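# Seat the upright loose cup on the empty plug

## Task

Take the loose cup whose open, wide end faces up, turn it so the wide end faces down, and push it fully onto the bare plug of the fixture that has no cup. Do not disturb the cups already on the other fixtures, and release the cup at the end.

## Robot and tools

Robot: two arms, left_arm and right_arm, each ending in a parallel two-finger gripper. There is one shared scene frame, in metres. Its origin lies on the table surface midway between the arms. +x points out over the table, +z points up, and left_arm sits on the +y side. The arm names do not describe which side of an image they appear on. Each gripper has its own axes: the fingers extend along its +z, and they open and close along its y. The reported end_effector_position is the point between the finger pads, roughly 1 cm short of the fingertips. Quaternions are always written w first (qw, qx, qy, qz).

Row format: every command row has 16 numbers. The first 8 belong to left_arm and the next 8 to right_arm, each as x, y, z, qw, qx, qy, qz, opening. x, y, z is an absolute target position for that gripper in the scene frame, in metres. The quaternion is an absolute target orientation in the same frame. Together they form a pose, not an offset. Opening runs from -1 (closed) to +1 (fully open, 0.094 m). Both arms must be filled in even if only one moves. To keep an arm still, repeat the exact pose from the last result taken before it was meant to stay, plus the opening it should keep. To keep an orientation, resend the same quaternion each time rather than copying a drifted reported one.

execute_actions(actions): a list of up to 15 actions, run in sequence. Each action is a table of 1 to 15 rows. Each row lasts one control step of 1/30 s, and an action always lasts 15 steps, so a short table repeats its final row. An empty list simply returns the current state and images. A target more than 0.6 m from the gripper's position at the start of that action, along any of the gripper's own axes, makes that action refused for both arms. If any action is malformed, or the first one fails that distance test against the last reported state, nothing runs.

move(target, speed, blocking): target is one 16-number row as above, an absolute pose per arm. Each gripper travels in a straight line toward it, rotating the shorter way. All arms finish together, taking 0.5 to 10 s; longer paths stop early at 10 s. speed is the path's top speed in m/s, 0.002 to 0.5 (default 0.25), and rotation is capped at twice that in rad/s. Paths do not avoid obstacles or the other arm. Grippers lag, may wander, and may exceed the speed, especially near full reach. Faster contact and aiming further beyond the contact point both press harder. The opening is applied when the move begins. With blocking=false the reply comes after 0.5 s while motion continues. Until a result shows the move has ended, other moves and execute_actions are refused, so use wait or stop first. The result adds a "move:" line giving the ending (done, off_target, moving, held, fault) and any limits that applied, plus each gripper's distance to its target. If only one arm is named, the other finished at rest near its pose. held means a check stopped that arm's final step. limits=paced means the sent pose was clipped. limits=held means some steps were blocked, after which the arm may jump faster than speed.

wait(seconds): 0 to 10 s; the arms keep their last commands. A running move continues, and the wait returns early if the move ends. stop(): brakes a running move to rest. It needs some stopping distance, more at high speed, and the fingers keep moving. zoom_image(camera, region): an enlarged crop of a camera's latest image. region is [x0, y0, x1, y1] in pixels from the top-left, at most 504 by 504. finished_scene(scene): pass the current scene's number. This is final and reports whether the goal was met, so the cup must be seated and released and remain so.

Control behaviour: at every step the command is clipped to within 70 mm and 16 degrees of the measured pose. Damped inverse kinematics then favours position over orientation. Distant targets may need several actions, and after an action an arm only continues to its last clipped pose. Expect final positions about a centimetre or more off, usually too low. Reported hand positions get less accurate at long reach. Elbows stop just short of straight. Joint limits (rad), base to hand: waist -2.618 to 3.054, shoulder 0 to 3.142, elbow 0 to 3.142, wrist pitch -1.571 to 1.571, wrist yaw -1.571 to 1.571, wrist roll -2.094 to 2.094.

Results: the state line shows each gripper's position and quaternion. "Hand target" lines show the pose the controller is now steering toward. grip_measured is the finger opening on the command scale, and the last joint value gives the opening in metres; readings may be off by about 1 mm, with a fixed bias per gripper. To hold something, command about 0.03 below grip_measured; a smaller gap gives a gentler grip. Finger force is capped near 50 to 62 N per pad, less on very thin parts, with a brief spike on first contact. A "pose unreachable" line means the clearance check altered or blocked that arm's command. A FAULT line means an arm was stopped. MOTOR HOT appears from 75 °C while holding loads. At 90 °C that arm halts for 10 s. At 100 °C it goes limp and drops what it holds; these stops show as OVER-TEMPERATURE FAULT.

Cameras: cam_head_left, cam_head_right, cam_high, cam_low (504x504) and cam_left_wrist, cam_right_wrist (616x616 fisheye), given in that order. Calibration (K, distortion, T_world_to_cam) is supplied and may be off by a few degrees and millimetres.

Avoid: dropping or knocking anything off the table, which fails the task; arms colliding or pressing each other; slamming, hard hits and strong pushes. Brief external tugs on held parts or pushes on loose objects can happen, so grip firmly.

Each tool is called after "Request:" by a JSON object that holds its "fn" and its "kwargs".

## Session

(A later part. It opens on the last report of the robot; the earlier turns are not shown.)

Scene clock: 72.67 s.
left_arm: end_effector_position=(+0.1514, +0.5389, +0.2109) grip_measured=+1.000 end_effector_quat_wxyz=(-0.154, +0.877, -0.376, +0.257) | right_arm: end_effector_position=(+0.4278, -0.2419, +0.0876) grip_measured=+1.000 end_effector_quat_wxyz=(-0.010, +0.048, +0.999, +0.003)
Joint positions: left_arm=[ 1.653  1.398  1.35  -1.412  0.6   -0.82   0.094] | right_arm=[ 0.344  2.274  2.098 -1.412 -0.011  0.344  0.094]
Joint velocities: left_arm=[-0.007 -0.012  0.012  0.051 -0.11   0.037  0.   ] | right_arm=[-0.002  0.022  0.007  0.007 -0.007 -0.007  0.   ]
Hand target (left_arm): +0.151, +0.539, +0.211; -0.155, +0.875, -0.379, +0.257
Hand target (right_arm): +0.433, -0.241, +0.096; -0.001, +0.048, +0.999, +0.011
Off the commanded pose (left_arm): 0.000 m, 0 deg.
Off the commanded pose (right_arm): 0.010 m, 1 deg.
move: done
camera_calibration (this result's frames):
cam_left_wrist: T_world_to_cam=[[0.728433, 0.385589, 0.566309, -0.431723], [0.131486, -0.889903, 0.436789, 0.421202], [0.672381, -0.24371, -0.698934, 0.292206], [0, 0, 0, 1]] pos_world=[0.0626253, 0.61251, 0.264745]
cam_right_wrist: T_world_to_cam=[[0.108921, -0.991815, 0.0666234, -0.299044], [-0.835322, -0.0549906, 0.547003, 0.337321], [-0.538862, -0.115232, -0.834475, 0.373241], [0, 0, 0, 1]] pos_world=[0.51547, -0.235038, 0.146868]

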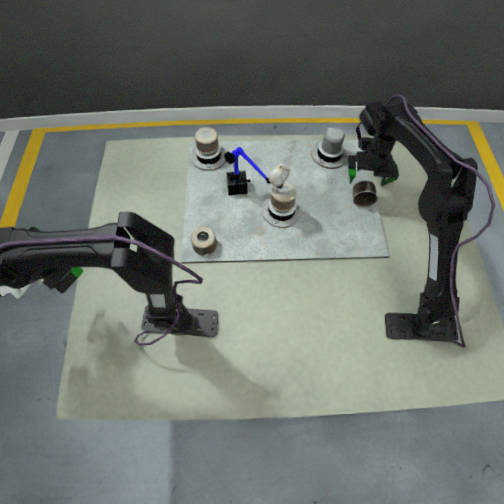

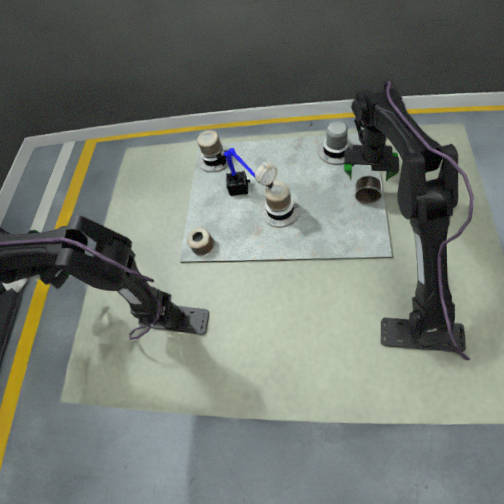

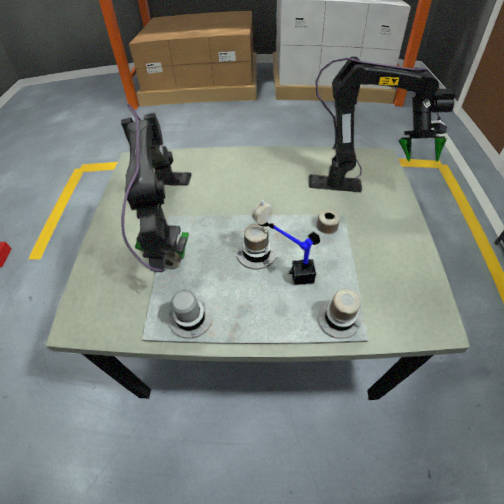

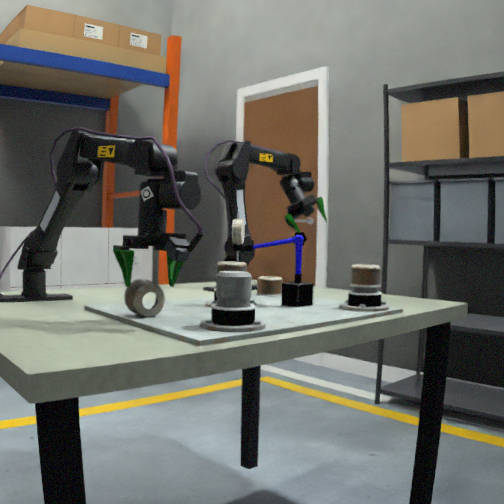

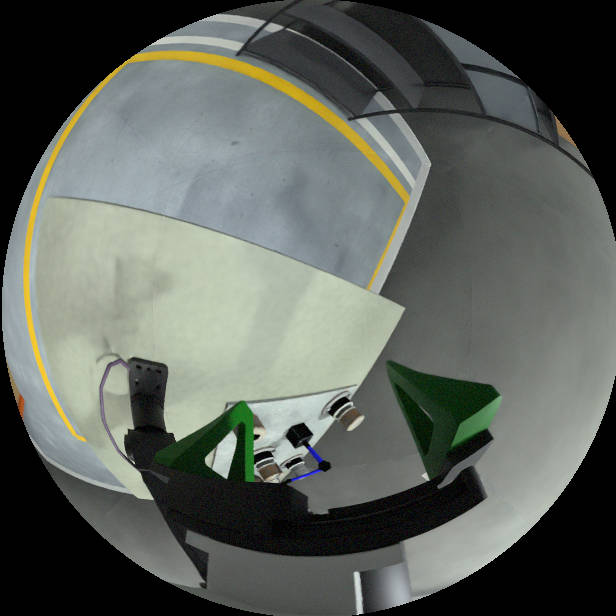

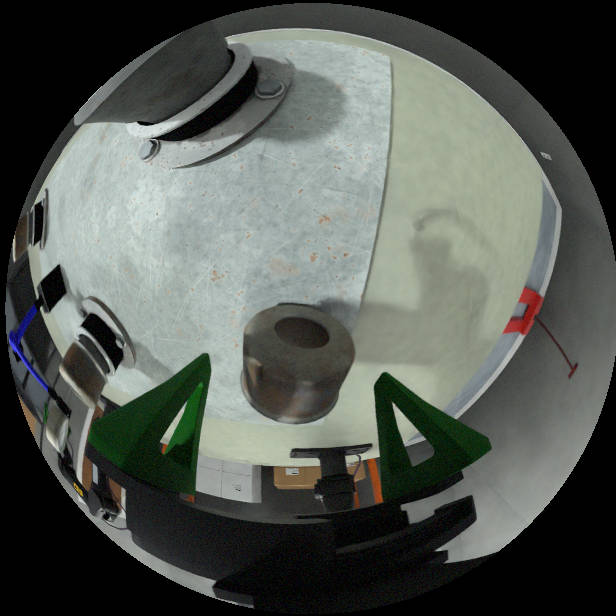

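Request:
{"fn": "move", "kwargs": {"target": [0.1514, 0.5389, 0.2109, -0.155, 0.875, -0.379, 0.257, 1, 0.404, -0.241, 0.047, 0, 0.04362, 0.99905, 0, 1], "speed": 0.08}}

Scene clock: 76.53 s.
left_arm: end_effector_position=(+0.1514, +0.5389, +0.2109) grip_measured=+1.000 end_effector_quat_wxyz=(-0.154, +0.877, -0.376, +0.257) | right_arm: end_effector_position=(+0.4049, -0.2420, +0.0403) grip_measured=+1.000 end_effector_quat_wxyz=(-0.013, +0.043, +0.999, +0.002)
Joint positions: left_arm=[ 1.653  1.398  1.35  -1.412  0.6   -0.82   0.094] | right_arm=[ 0.357  2.191  1.773 -1.175 -0.011  0.347  0.094]
Joint velocities: left_arm=[ 0.002  0.007  0.002 -0.022 -0.007 -0.037  0.   ] | right_arm=[ 0.017 -0.032  0.007  0.051 -0.037 -0.051  0.   ]
Hand target (left_arm): +0.151, +0.539, +0.211; -0.155, +0.875, -0.379, +0.257
Hand target (right_arm): +0.404, -0.241, +0.047; -0.000, +0.044, +0.999, +0.000
Off the commanded pose (left_arm): 0.000 m, 0 deg.
Off the commanded pose (right_arm): 0.007 m, 1 deg.
move: done
camera_calibration (this result's frames):
cam_left_wrist: T_world_to_cam=[[0.728296, 0.385939, 0.566247, -0.431878], [0.131751, -0.889767, 0.436985, 0.421048], [0.672478, -0.243651, -0.698862, 0.292144], [0, 0, 0, 1]] pos_world=[0.0626007, 0.612494, 0.264726]
cam_right_wrist: T_world_to_cam=[[0.119501, -0.990564, 0.0670968, -0.297565], [-0.831612, -0.0629494, 0.551779, 0.340354], [-0.542349, -0.121736, -0.831287, 0.321147], [0, 0, 0, 1]] pos_world=[0.492776, -0.234236, 0.0991311]

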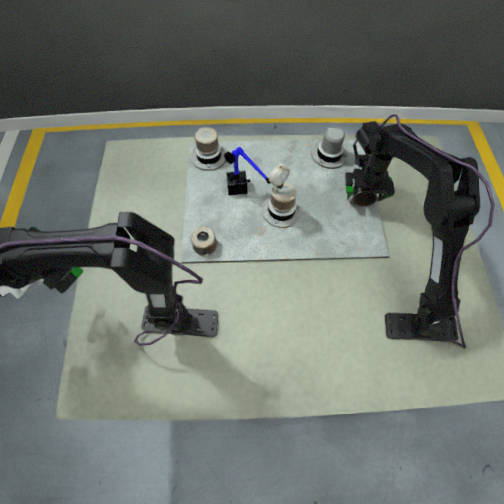

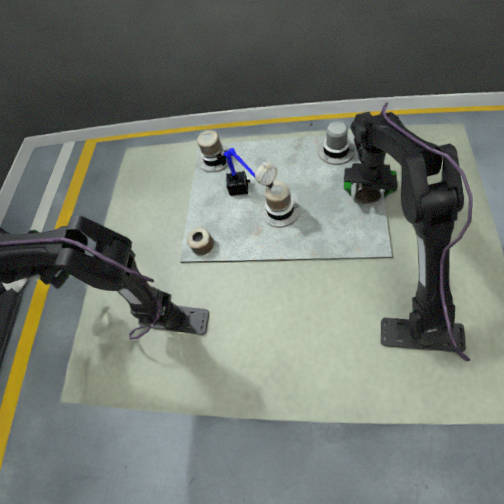

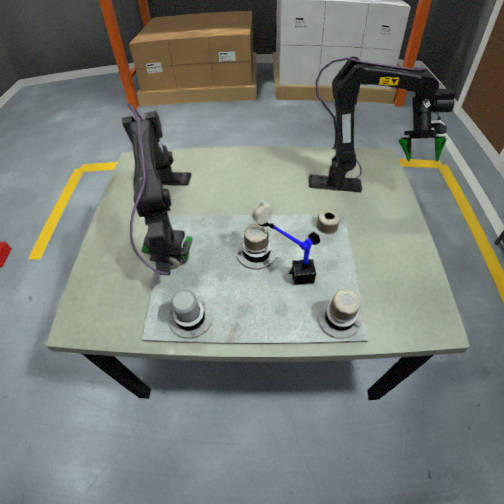

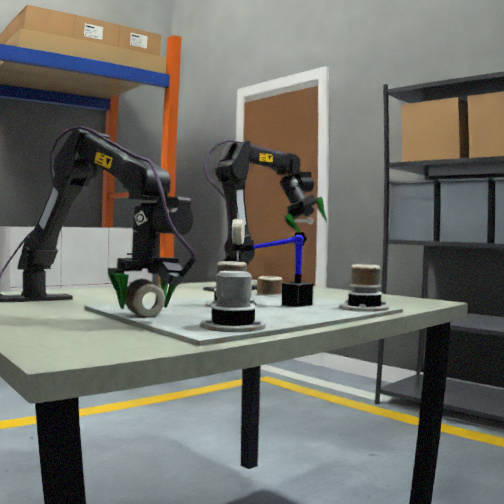

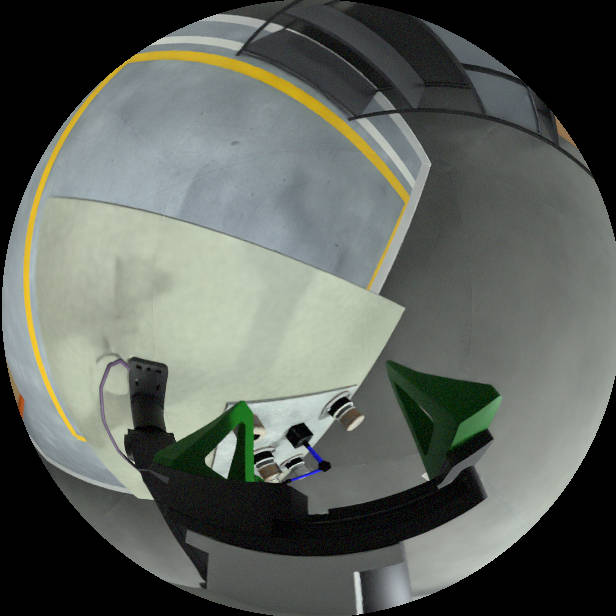

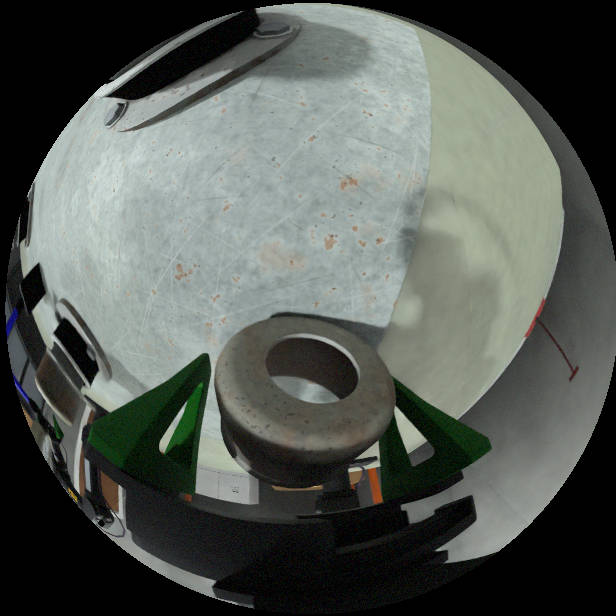

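Request:
{"fn": "execute_actions", "kwargs": {"actions": [[[0.1514, 0.5389, 0.2109, -0.155, 0.875, -0.379, 0.257, 1, 0.404, -0.241, 0.047, 0, 0.04362, 0.99905, 0, 0.33]], [[0.1514, 0.5389, 0.2109, -0.155, 0.875, -0.379, 0.257, 1, 0.404, -0.241, 0.047, 0, 0.04362, 0.99905, 0, 0.33]]]}}

Scene clock: 99.50 s.
left_arm: end_effector_position=(+0.1514, +0.5389, +0.2109) grip_measured=+1.000 end_effector_quat_wxyz=(-0.154, +0.877, -0.376, +0.257) | right_arm: end_effector_position=(+0.4058, -0.2420, +0.0406) grip_measured=+0.480 end_effector_quat_wxyz=(-0.011, +0.044, +0.999, +0.002)
Joint positions: left_arm=[ 1.653  1.398  1.35  -1.412  0.6   -0.82   0.094] | right_arm=[ 0.357  2.191  1.773 -1.172 -0.01   0.348  0.07 ]
Joint velocities: left_arm=[-0.002  0.027 -0.027 -0.051 -0.022  0.037  0.   ] | right_arm=[ 0.012  0.007 -0.007 -0.051  0.007  0.007 -0.001]
Hand target (left_arm): +0.151, +0.539, +0.211; -0.155, +0.875, -0.379, +0.257
Hand target (right_arm): +0.404, -0.241, +0.047; -0.000, +0.043, +0.999, -0.000
Off the commanded pose (left_arm): 0.000 m, 0 deg.
Off the commanded pose (right_arm): 0.007 m, 1 deg.
camera_calibration (this result's frames):
cam_left_wrist: T_world_to_cam=[[0.728296, 0.385939, 0.566247, -0.431878], [0.131751, -0.889767, 0.436985, 0.421048], [0.672478, -0.243651, -0.698862, 0.292144], [0, 0, 0, 1]] pos_world=[0.0626007, 0.612494, 0.264726]
cam_right_wrist: T_world_to_cam=[[0.118476, -0.990649, 0.0676556, -0.297285], [-0.834048, -0.0623109, 0.548162, 0.342269], [-0.538821, -0.121372, -0.833631, 0.320645], [0, 0, 0, 1]] pos_world=[0.49346, -0.234261, 0.0997937]

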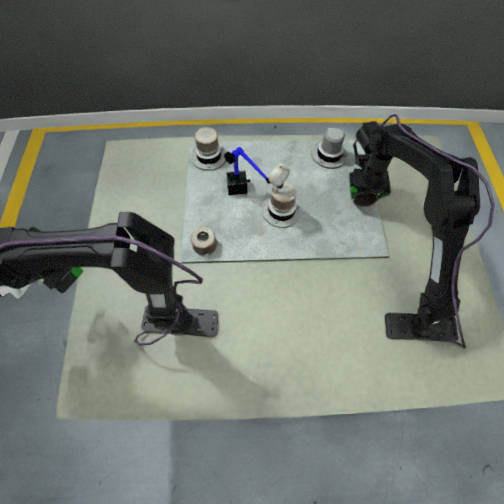

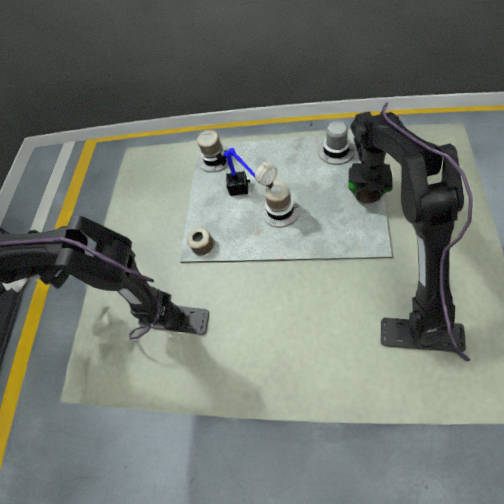

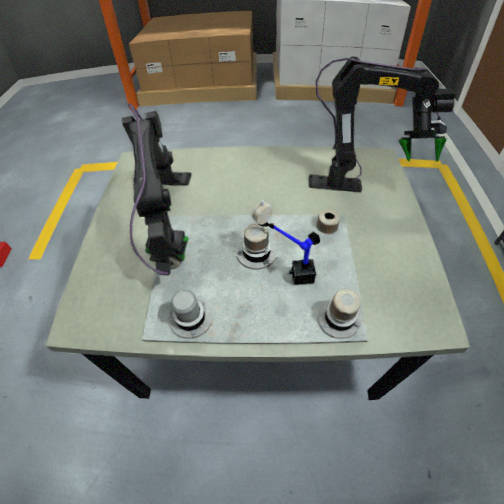

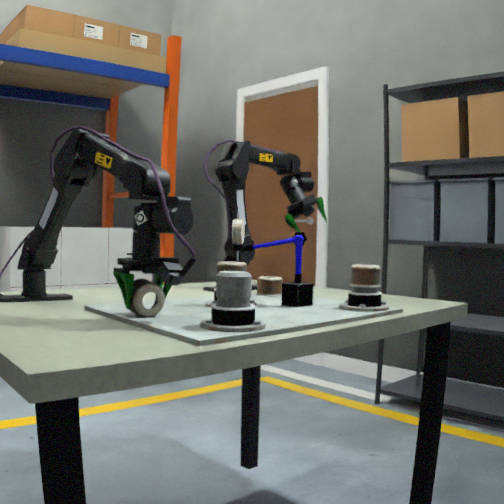

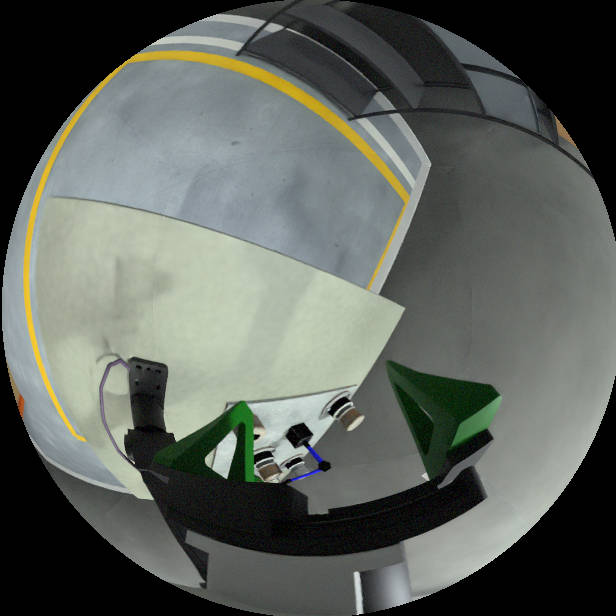

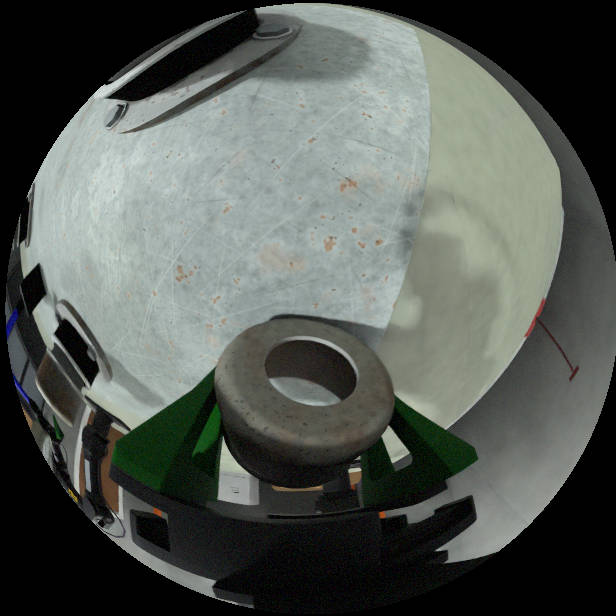

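Request:
{"fn": "move", "kwargs": {"target": [0.1514, 0.5389, 0.2109, -0.155, 0.875, -0.379, 0.257, 1, 0.50, -0.197, 0.20, 0.69435, -0.13371, 0.69435, 0.13371, 0.43], "speed": 0.3}}

Scene clock: 104.30 s.
left_arm: end_effector_position=(+0.1514, +0.5389, +0.2109) grip_measured=+1.000 end_effector_quat_wxyz=(-0.154, +0.877, -0.376, +0.257) | right_arm: end_effector_position=(+0.4968, -0.1940, +0.1772) grip_measured=+0.480 end_effector_quat_wxyz=(+0.665, -0.144, +0.722, +0.125)
Joint positions: left_arm=[ 1.653  1.398  1.35  -1.412  0.6   -0.82   0.094] | right_arm=[ 0.366  1.837  0.828  0.925 -0.114 -0.02   0.07 ]
Joint velocities: left_arm=[ 0.012  0.002  0.007 -0.051 -0.11  -0.007  0.   ] | right_arm=[-0.007  0.002  0.007  0.037 -0.022 -0.066 -0.001]
Hand target (left_arm): +0.151, +0.539, +0.211; -0.155, +0.875, -0.379, +0.257
Hand target (right_arm): +0.498, -0.196, +0.199; +0.694, -0.145, +0.693, +0.127
Off the commanded pose (left_arm): 0.000 m, 0 deg.
Off the commanded pose (right_arm): 0.023 m, 5 deg.
move: off_target (right_arm)
camera_calibration (this result's frames):
cam_left_wrist: T_world_to_cam=[[0.728159, 0.386289, 0.566185, -0.432032], [0.132017, -0.889631, 0.437182, 0.420893], [0.672575, -0.243592, -0.698789, 0.292082], [0, 0, 0, 1]] pos_world=[0.0625762, 0.612478, 0.264708]
cam_right_wrist: T_world_to_cam=[[0.311389, -0.924796, 0.218607, -0.379593], [-0.502236, -0.35545, -0.788298, 0.361376], [0.806719, 0.135675, -0.575149, -0.17503], [0, 0, 0, 1]] pos_world=[0.440897, -0.198848, 0.267185]

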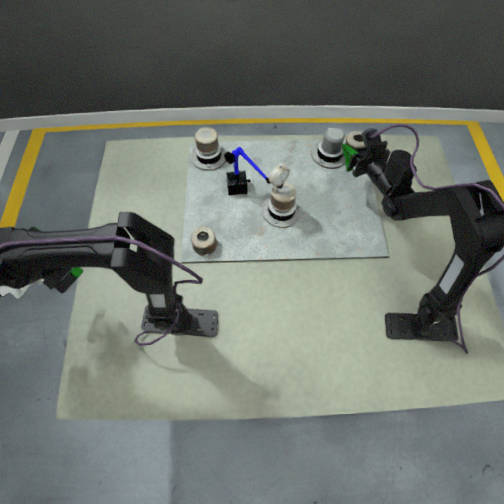

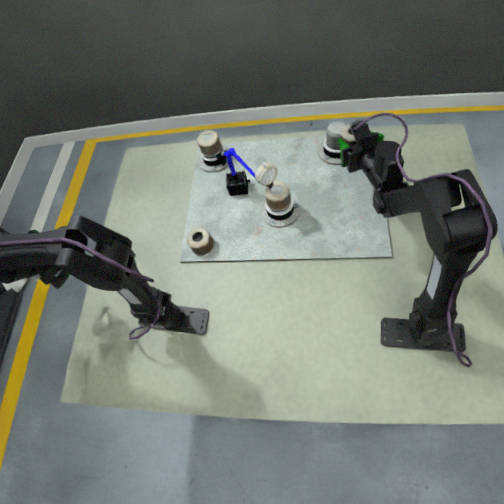

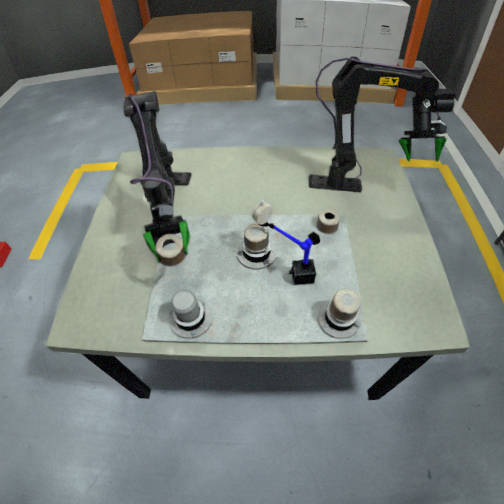

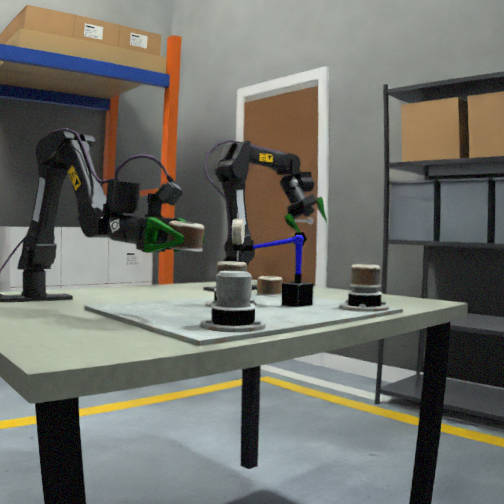

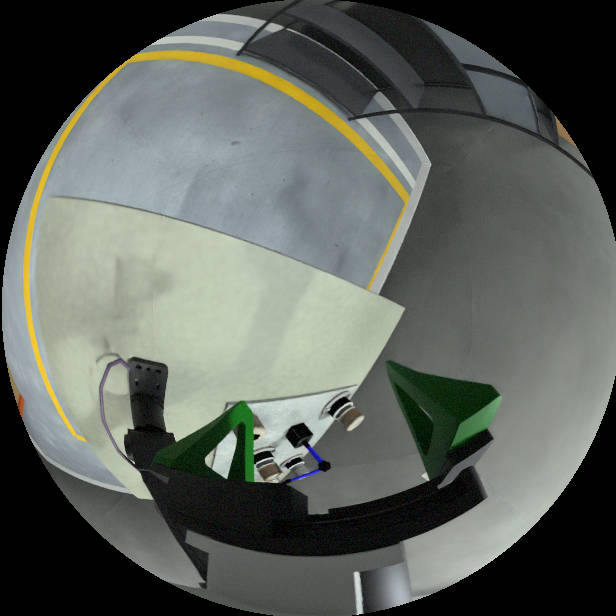

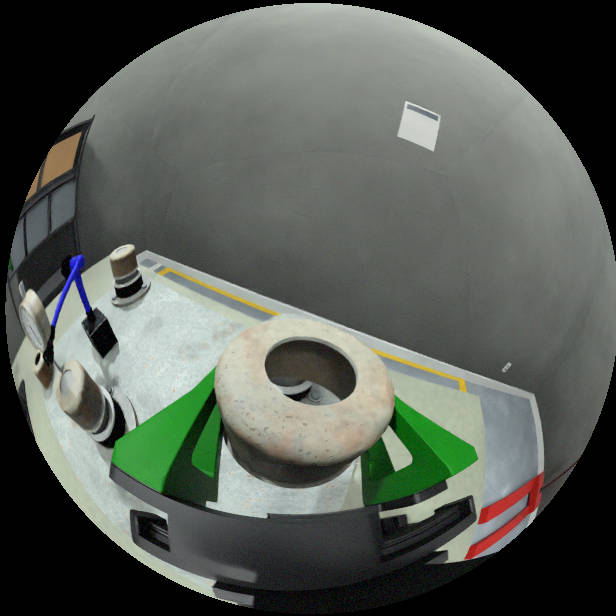

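Request:
{"fn": "zoom_image", "kwargs": {"camera": "cam_low", "region": [100, 170, 280, 340]}}

Region (100, 170, 280, 340) of cam_low's 504x504 image, scaled by 2.800, with more detail than that image has.

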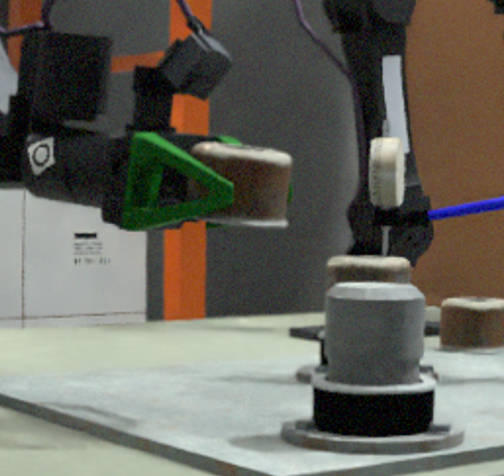

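Request:
{"fn": "move", "kwargs": {"target": [0.1514, 0.5389, 0.2109, -0.155, 0.875, -0.379, 0.257, 1, 0.594, -0.159, 0.195, 0.73828, -0.12468, 0.64746, 0.14217, 0.43], "speed": 0.15}}

Request:
{"fn": "zoom_image", "kwargs": {"camera": "cam_low", "region": [140, 170, 320, 340]}}

Request:
{"fn": "zoom_image", "kwargs": {"camera": "cam_high", "region": [120, 220, 260, 350]}}

Scene clock: 107.27 s.
left_arm: end_effector_position=(+0.1514, +0.5389, +0.2109) grip_measured=+1.000 end_effector_quat_wxyz=(-0.154, +0.877, -0.376, +0.257) | right_arm: end_effector_position=(+0.5851, -0.1629, +0.1480) grip_measured=+0.480 end_effector_quat_wxyz=(+0.694, -0.135, +0.694, +0.135)
Joint positions: left_arm=[ 1.653  1.398  1.35  -1.412  0.6   -0.821  0.094] | right_arm=[ 0.381  2.241  1.221  1.021 -0.099  0.001  0.07 ]
Joint velocities: left_arm=[-0.007 -0.012 -0.007 -0.022 -0.007 -0.022  0.   ] | right_arm=[ 0.007  0.002 -0.007 -0.007 -0.007  0.051 -0.001]
Hand target (left_arm): +0.151, +0.539, +0.211; -0.155, +0.875, -0.379, +0.257
Hand target (right_arm): +0.590, -0.159, +0.195; +0.738, -0.125, +0.648, +0.141
Off the commanded pose (left_arm): 0.000 m, 0 deg.
Off the commanded pose (right_arm): 0.048 m, 7 deg.
move: off_target (right_arm)
camera_calibration (this result's frames):
cam_left_wrist: T_world_to_cam=[[0.728021, 0.38664, 0.566123, -0.432187], [0.132282, -0.889495, 0.437378, 0.420738], [0.672671, -0.243532, -0.698717, 0.29202], [0, 0, 0, 1]] pos_world=[0.0625516, 0.612462, 0.264689]
cam_right_wrist: T_world_to_cam=[[0.295457, -0.933689, 0.202312, -0.361633], [-0.442576, -0.321441, -0.837139, 0.371671], [0.846659, 0.1578, -0.508201, -0.296978], [0, 0, 0, 1]] pos_world=[0.522779, -0.171319, 0.233379]

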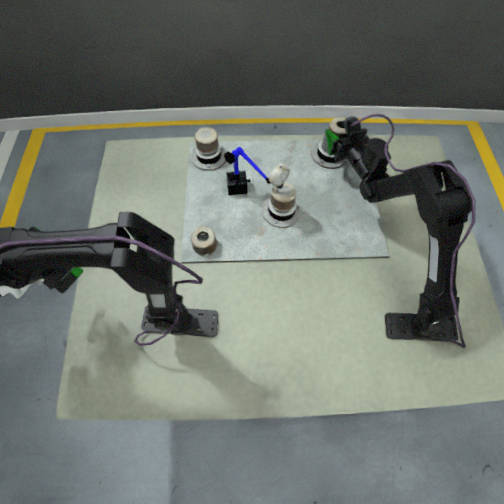

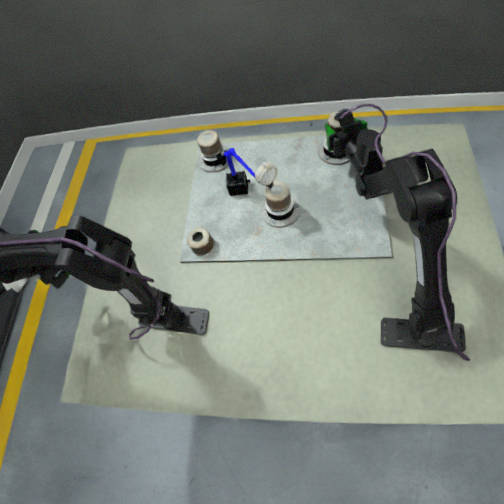

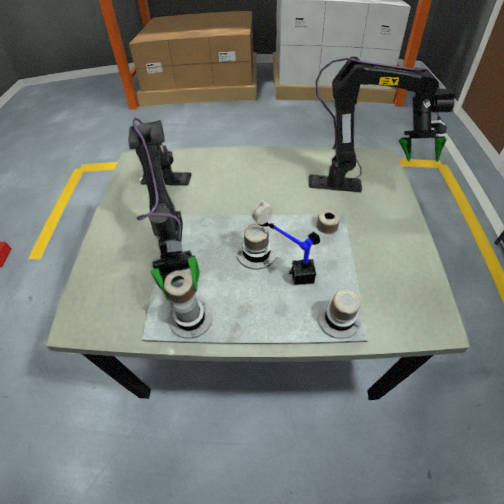

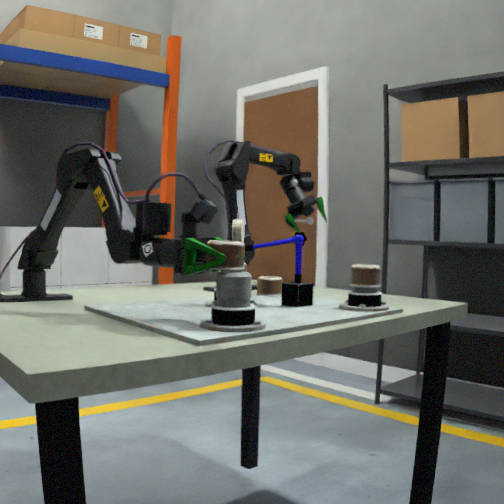

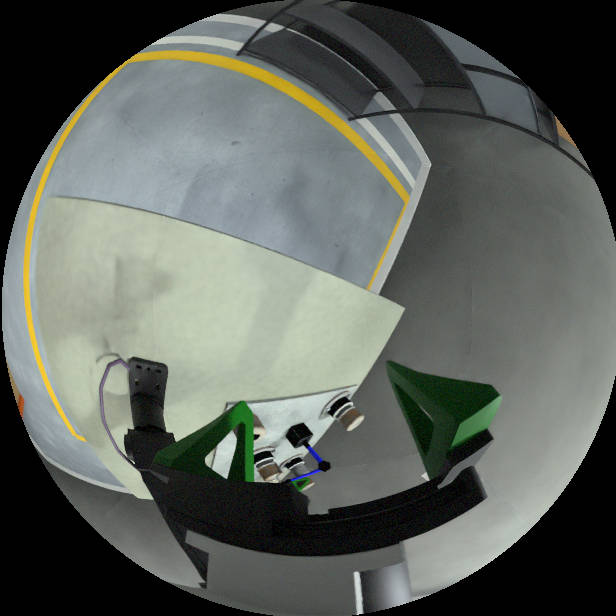

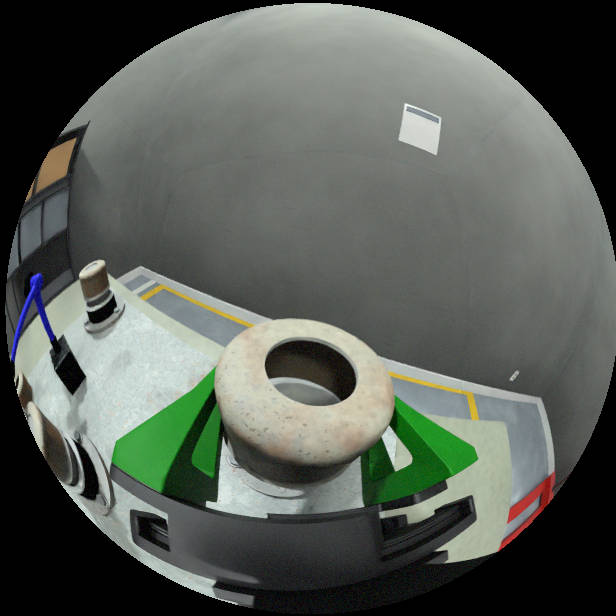

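Region (140, 170, 320, 340) of cam_low's 504x504 image, scaled by 2.800, with more detail than that image has.

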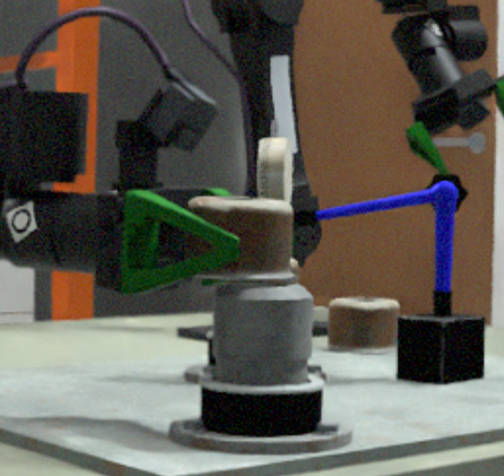

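Region (120, 220, 260, 350) of cam_high's 504x504 image, scaled by 3.600, with more detail than that image has; it fills the top 468 rows of this view, and the rest is white.

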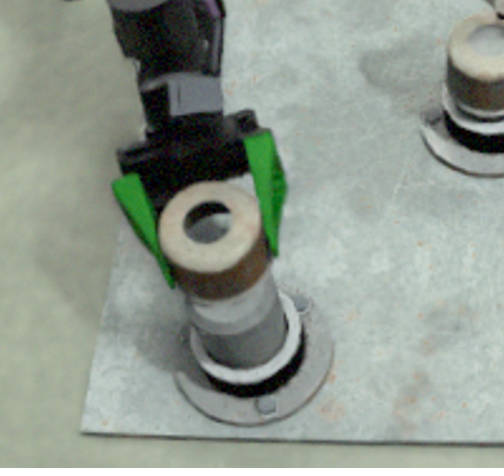

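Request:
{"fn": "move", "kwargs": {"target": [0.1514, 0.5389, 0.2109, -0.155, 0.875, -0.379, 0.257, 1, 0.609, -0.153, 0.205, 0.73828, -0.12468, 0.64746, 0.14217, 0.43], "speed": 0.05}}

Request:
{"fn": "zoom_image", "kwargs": {"camera": "cam_low", "region": [140, 170, 320, 340]}}

Request:
{"fn": "zoom_image", "kwargs": {"camera": "cam_high", "region": [120, 220, 260, 350]}}

Scene clock: 110.67 s.
left_arm: end_effector_position=(+0.1514, +0.5389, +0.2109) grip_measured=+1.000 end_effector_quat_wxyz=(-0.154, +0.877, -0.376, +0.257) | right_arm: end_effector_position=(+0.6019, -0.1581, +0.1679) grip_measured=+0.480 end_effector_quat_wxyz=(+0.705, -0.133, +0.683, +0.136)
Joint positions: left_arm=[ 1.653  1.398  1.35  -1.412  0.6   -0.821  0.094] | right_arm=[ 0.381  2.26   1.32   0.973 -0.098  0.002  0.07 ]
Joint velocities: left_arm=[ 0.007  0.002  0.012 -0.037 -0.051 -0.007  0.   ] | right_arm=[-0.012  0.017 -0.007 -0.007 -0.007 -0.007 -0.001]
Hand target (left_arm): +0.151, +0.539, +0.211; -0.155, +0.875, -0.379, +0.257
Hand target (right_arm): +0.606, -0.154, +0.205; +0.738, -0.125, +0.648, +0.141
Off the commanded pose (left_arm): 0.000 m, 0 deg.
Off the commanded pose (right_arm): 0.038 m, 6 deg.
move: off_target (right_arm)
camera_calibration (this result's frames):
cam_left_wrist: T_world_to_cam=[[0.727884, 0.38699, 0.566061, -0.432342], [0.132548, -0.889359, 0.437574, 0.420583], [0.672768, -0.243473, -0.698645, 0.291958], [0, 0, 0, 1]] pos_world=[0.062527, 0.612445, 0.264671]
cam_right_wrist: T_world_to_cam=[[0.288634, -0.935938, 0.201767, -0.362312], [-0.417176, -0.312619, -0.853366, 0.386038], [0.861774, 0.162138, -0.480683, -0.314875], [0, 0, 0, 1]] pos_world=[0.536973, -0.167366, 0.25118]

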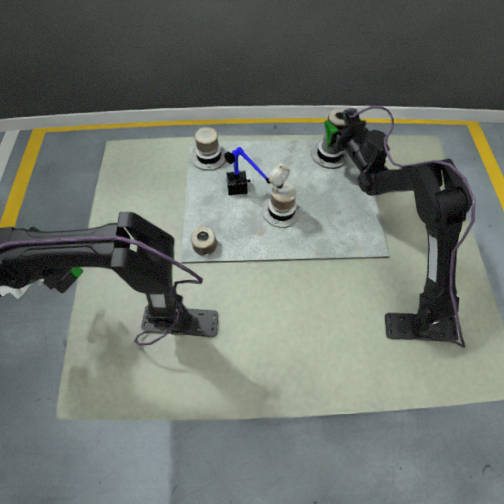

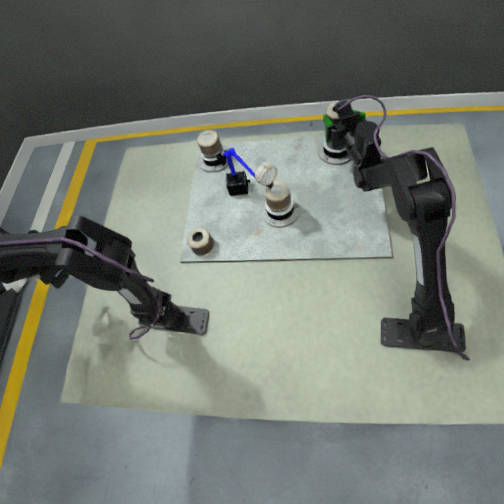

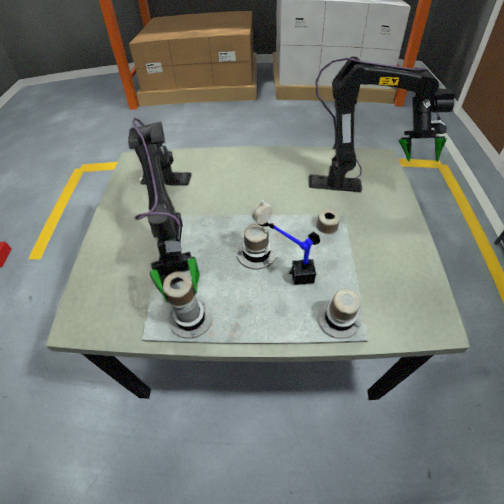

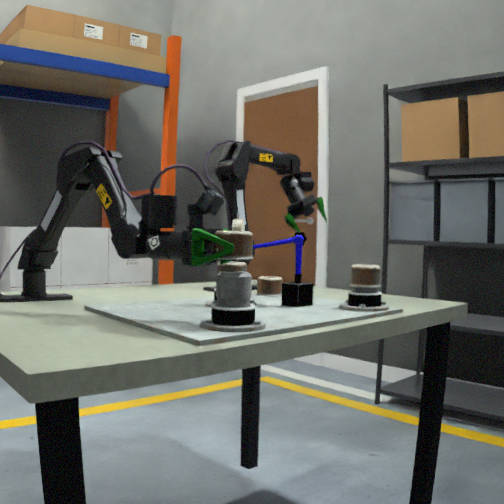

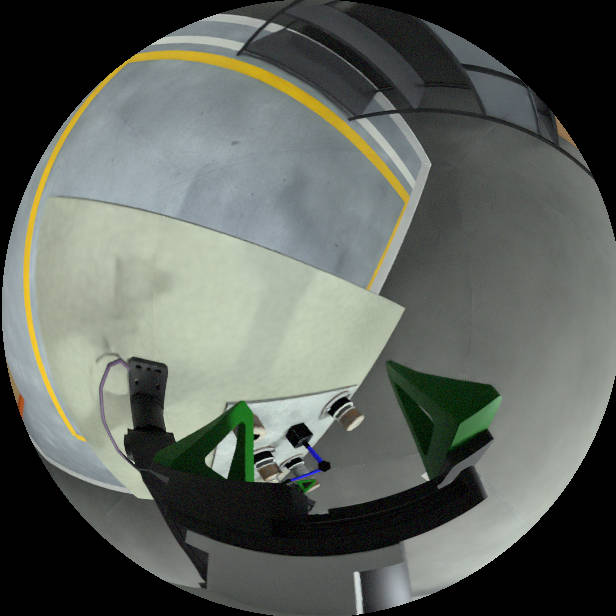

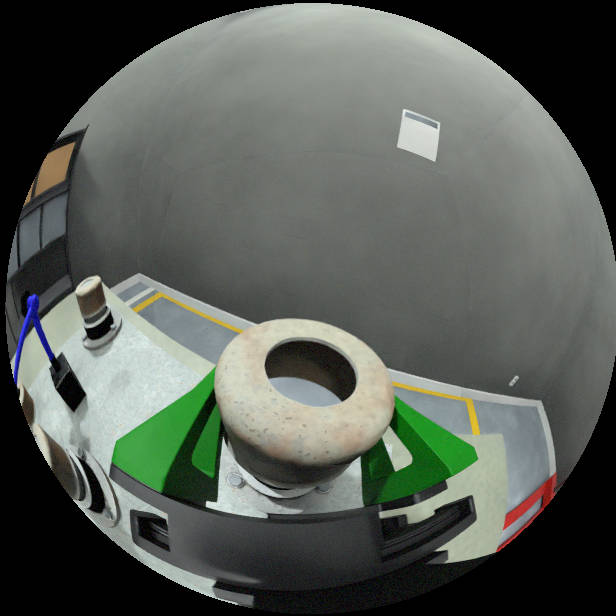

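Region (140, 170, 320, 340) of cam_low's 504x504 image, scaled by 2.800, with more detail than that image has.

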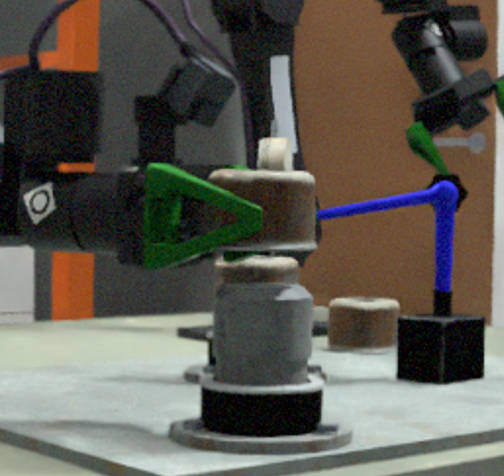

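Region (120, 220, 260, 350) of cam_high's 504x504 image, scaled by 3.600, with more detail than that image has; it fills the top 468 rows of this view, and the rest is white.

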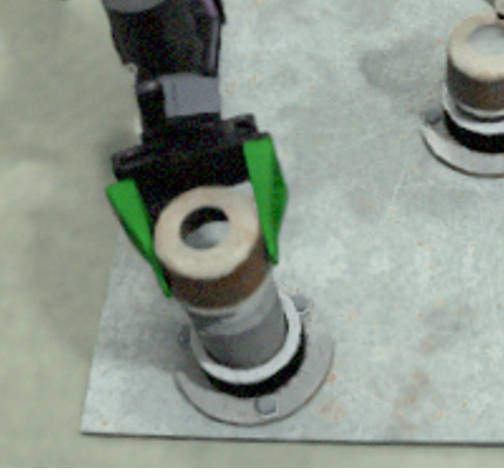

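Request:
{"fn": "move", "kwargs": {"target": [0.1514, 0.5389, 0.2109, -0.155, 0.875, -0.379, 0.257, 1, 0.609, -0.153, 0.165, 0.73828, -0.12468, 0.64746, 0.14217, 0.43], "speed": 0.03}}

Request:
{"fn": "zoom_image", "kwargs": {"camera": "cam_low", "region": [140, 170, 320, 340]}}

Request:
{"fn": "zoom_image", "kwargs": {"camera": "cam_high", "region": [120, 220, 260, 350]}}

Scene clock: 114.23 s.
left_arm: end_effector_position=(+0.1514, +0.5389, +0.2109) grip_measured=+1.000 end_effector_quat_wxyz=(-0.154, +0.877, -0.375, +0.257) | right_arm: end_effector_position=(+0.6042, -0.1578, +0.1340) grip_measured=+0.480 end_effector_quat_wxyz=(+0.709, -0.132, +0.680, +0.136)
Joint positions: left_arm=[ 1.653  1.398  1.35  -1.412  0.6   -0.821  0.094] | right_arm=[ 0.381  2.36   1.32   1.081 -0.097  0.002  0.07 ]
Joint velocities: left_arm=[-0.002  0.007 -0.007 -0.007 -0.022 -0.095  0.   ] | right_arm=[-0.012  0.012 -0.002  0.037 -0.066 -0.051  0.001]
Hand target (left_arm): +0.151, +0.539, +0.211; -0.155, +0.875, -0.379, +0.257
Hand target (right_arm): +0.607, -0.153, +0.165; +0.738, -0.125, +0.648, +0.142
Off the commanded pose (left_arm): 0.000 m, 0 deg.
Off the commanded pose (right_arm): 0.032 m, 5 deg.
move: off_target (right_arm)
camera_calibration (this result's frames):
cam_left_wrist: T_world_to_cam=[[0.727746, 0.38734, 0.565998, -0.432497], [0.132813, -0.889223, 0.437771, 0.420428], [0.672865, -0.243414, -0.698572, 0.291897], [0, 0, 0, 1]] pos_world=[0.0625024, 0.612429, 0.264652]
cam_right_wrist: T_world_to_cam=[[0.285509, -0.936883, 0.201826, -0.354041], [-0.410459, -0.309838, -0.857627, 0.35512], [0.86603, 0.162019, -0.473013, -0.336779], [0, 0, 0, 1]] pos_world=[0.538506, -0.167101, 0.216715]

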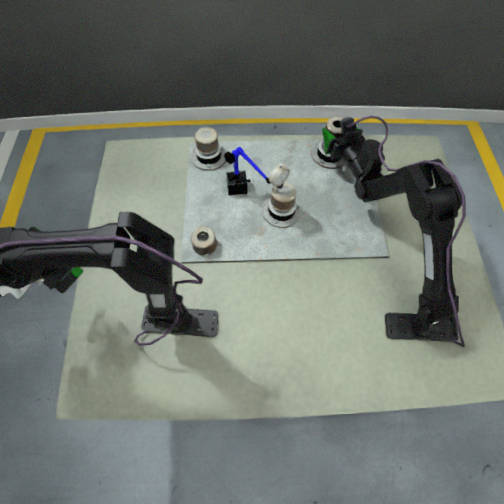

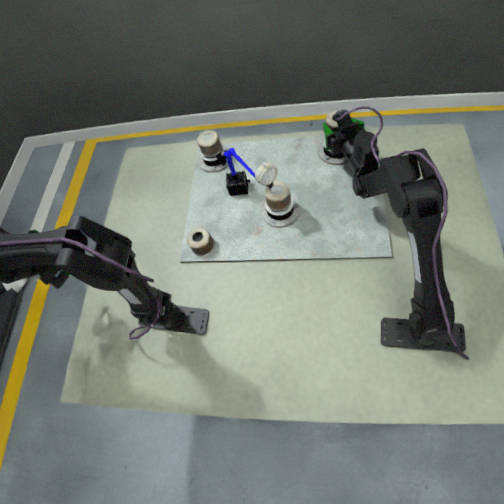

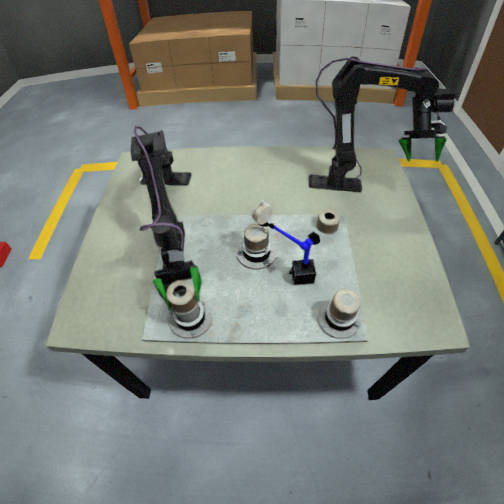

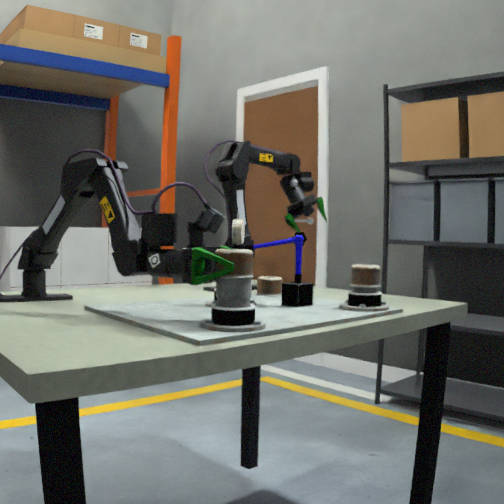

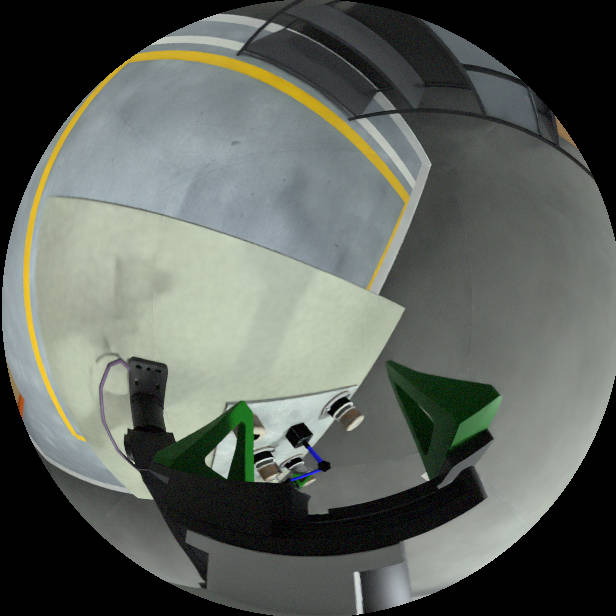

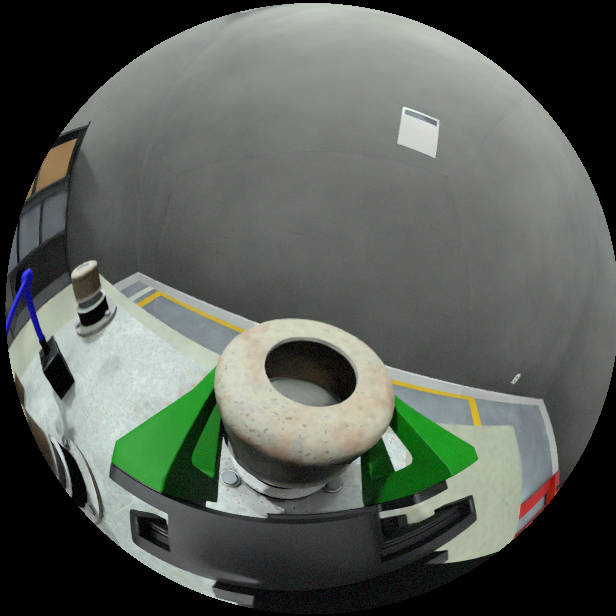

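Region (140, 170, 320, 340) of cam_low's 504x504 image, scaled by 2.800, with more detail than that image has.

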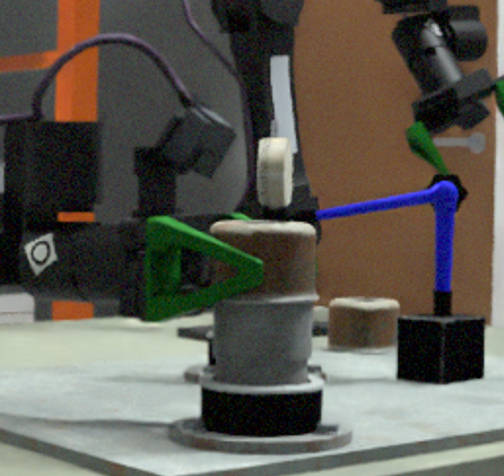

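Region (120, 220, 260, 350) of cam_high's 504x504 image, scaled by 3.600, with more detail than that image has; it fills the top 468 rows of this view, and the rest is white.

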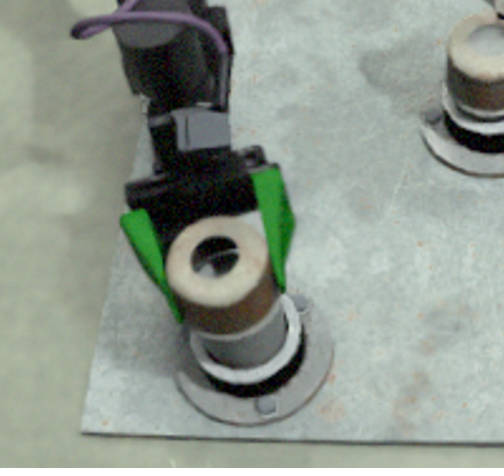

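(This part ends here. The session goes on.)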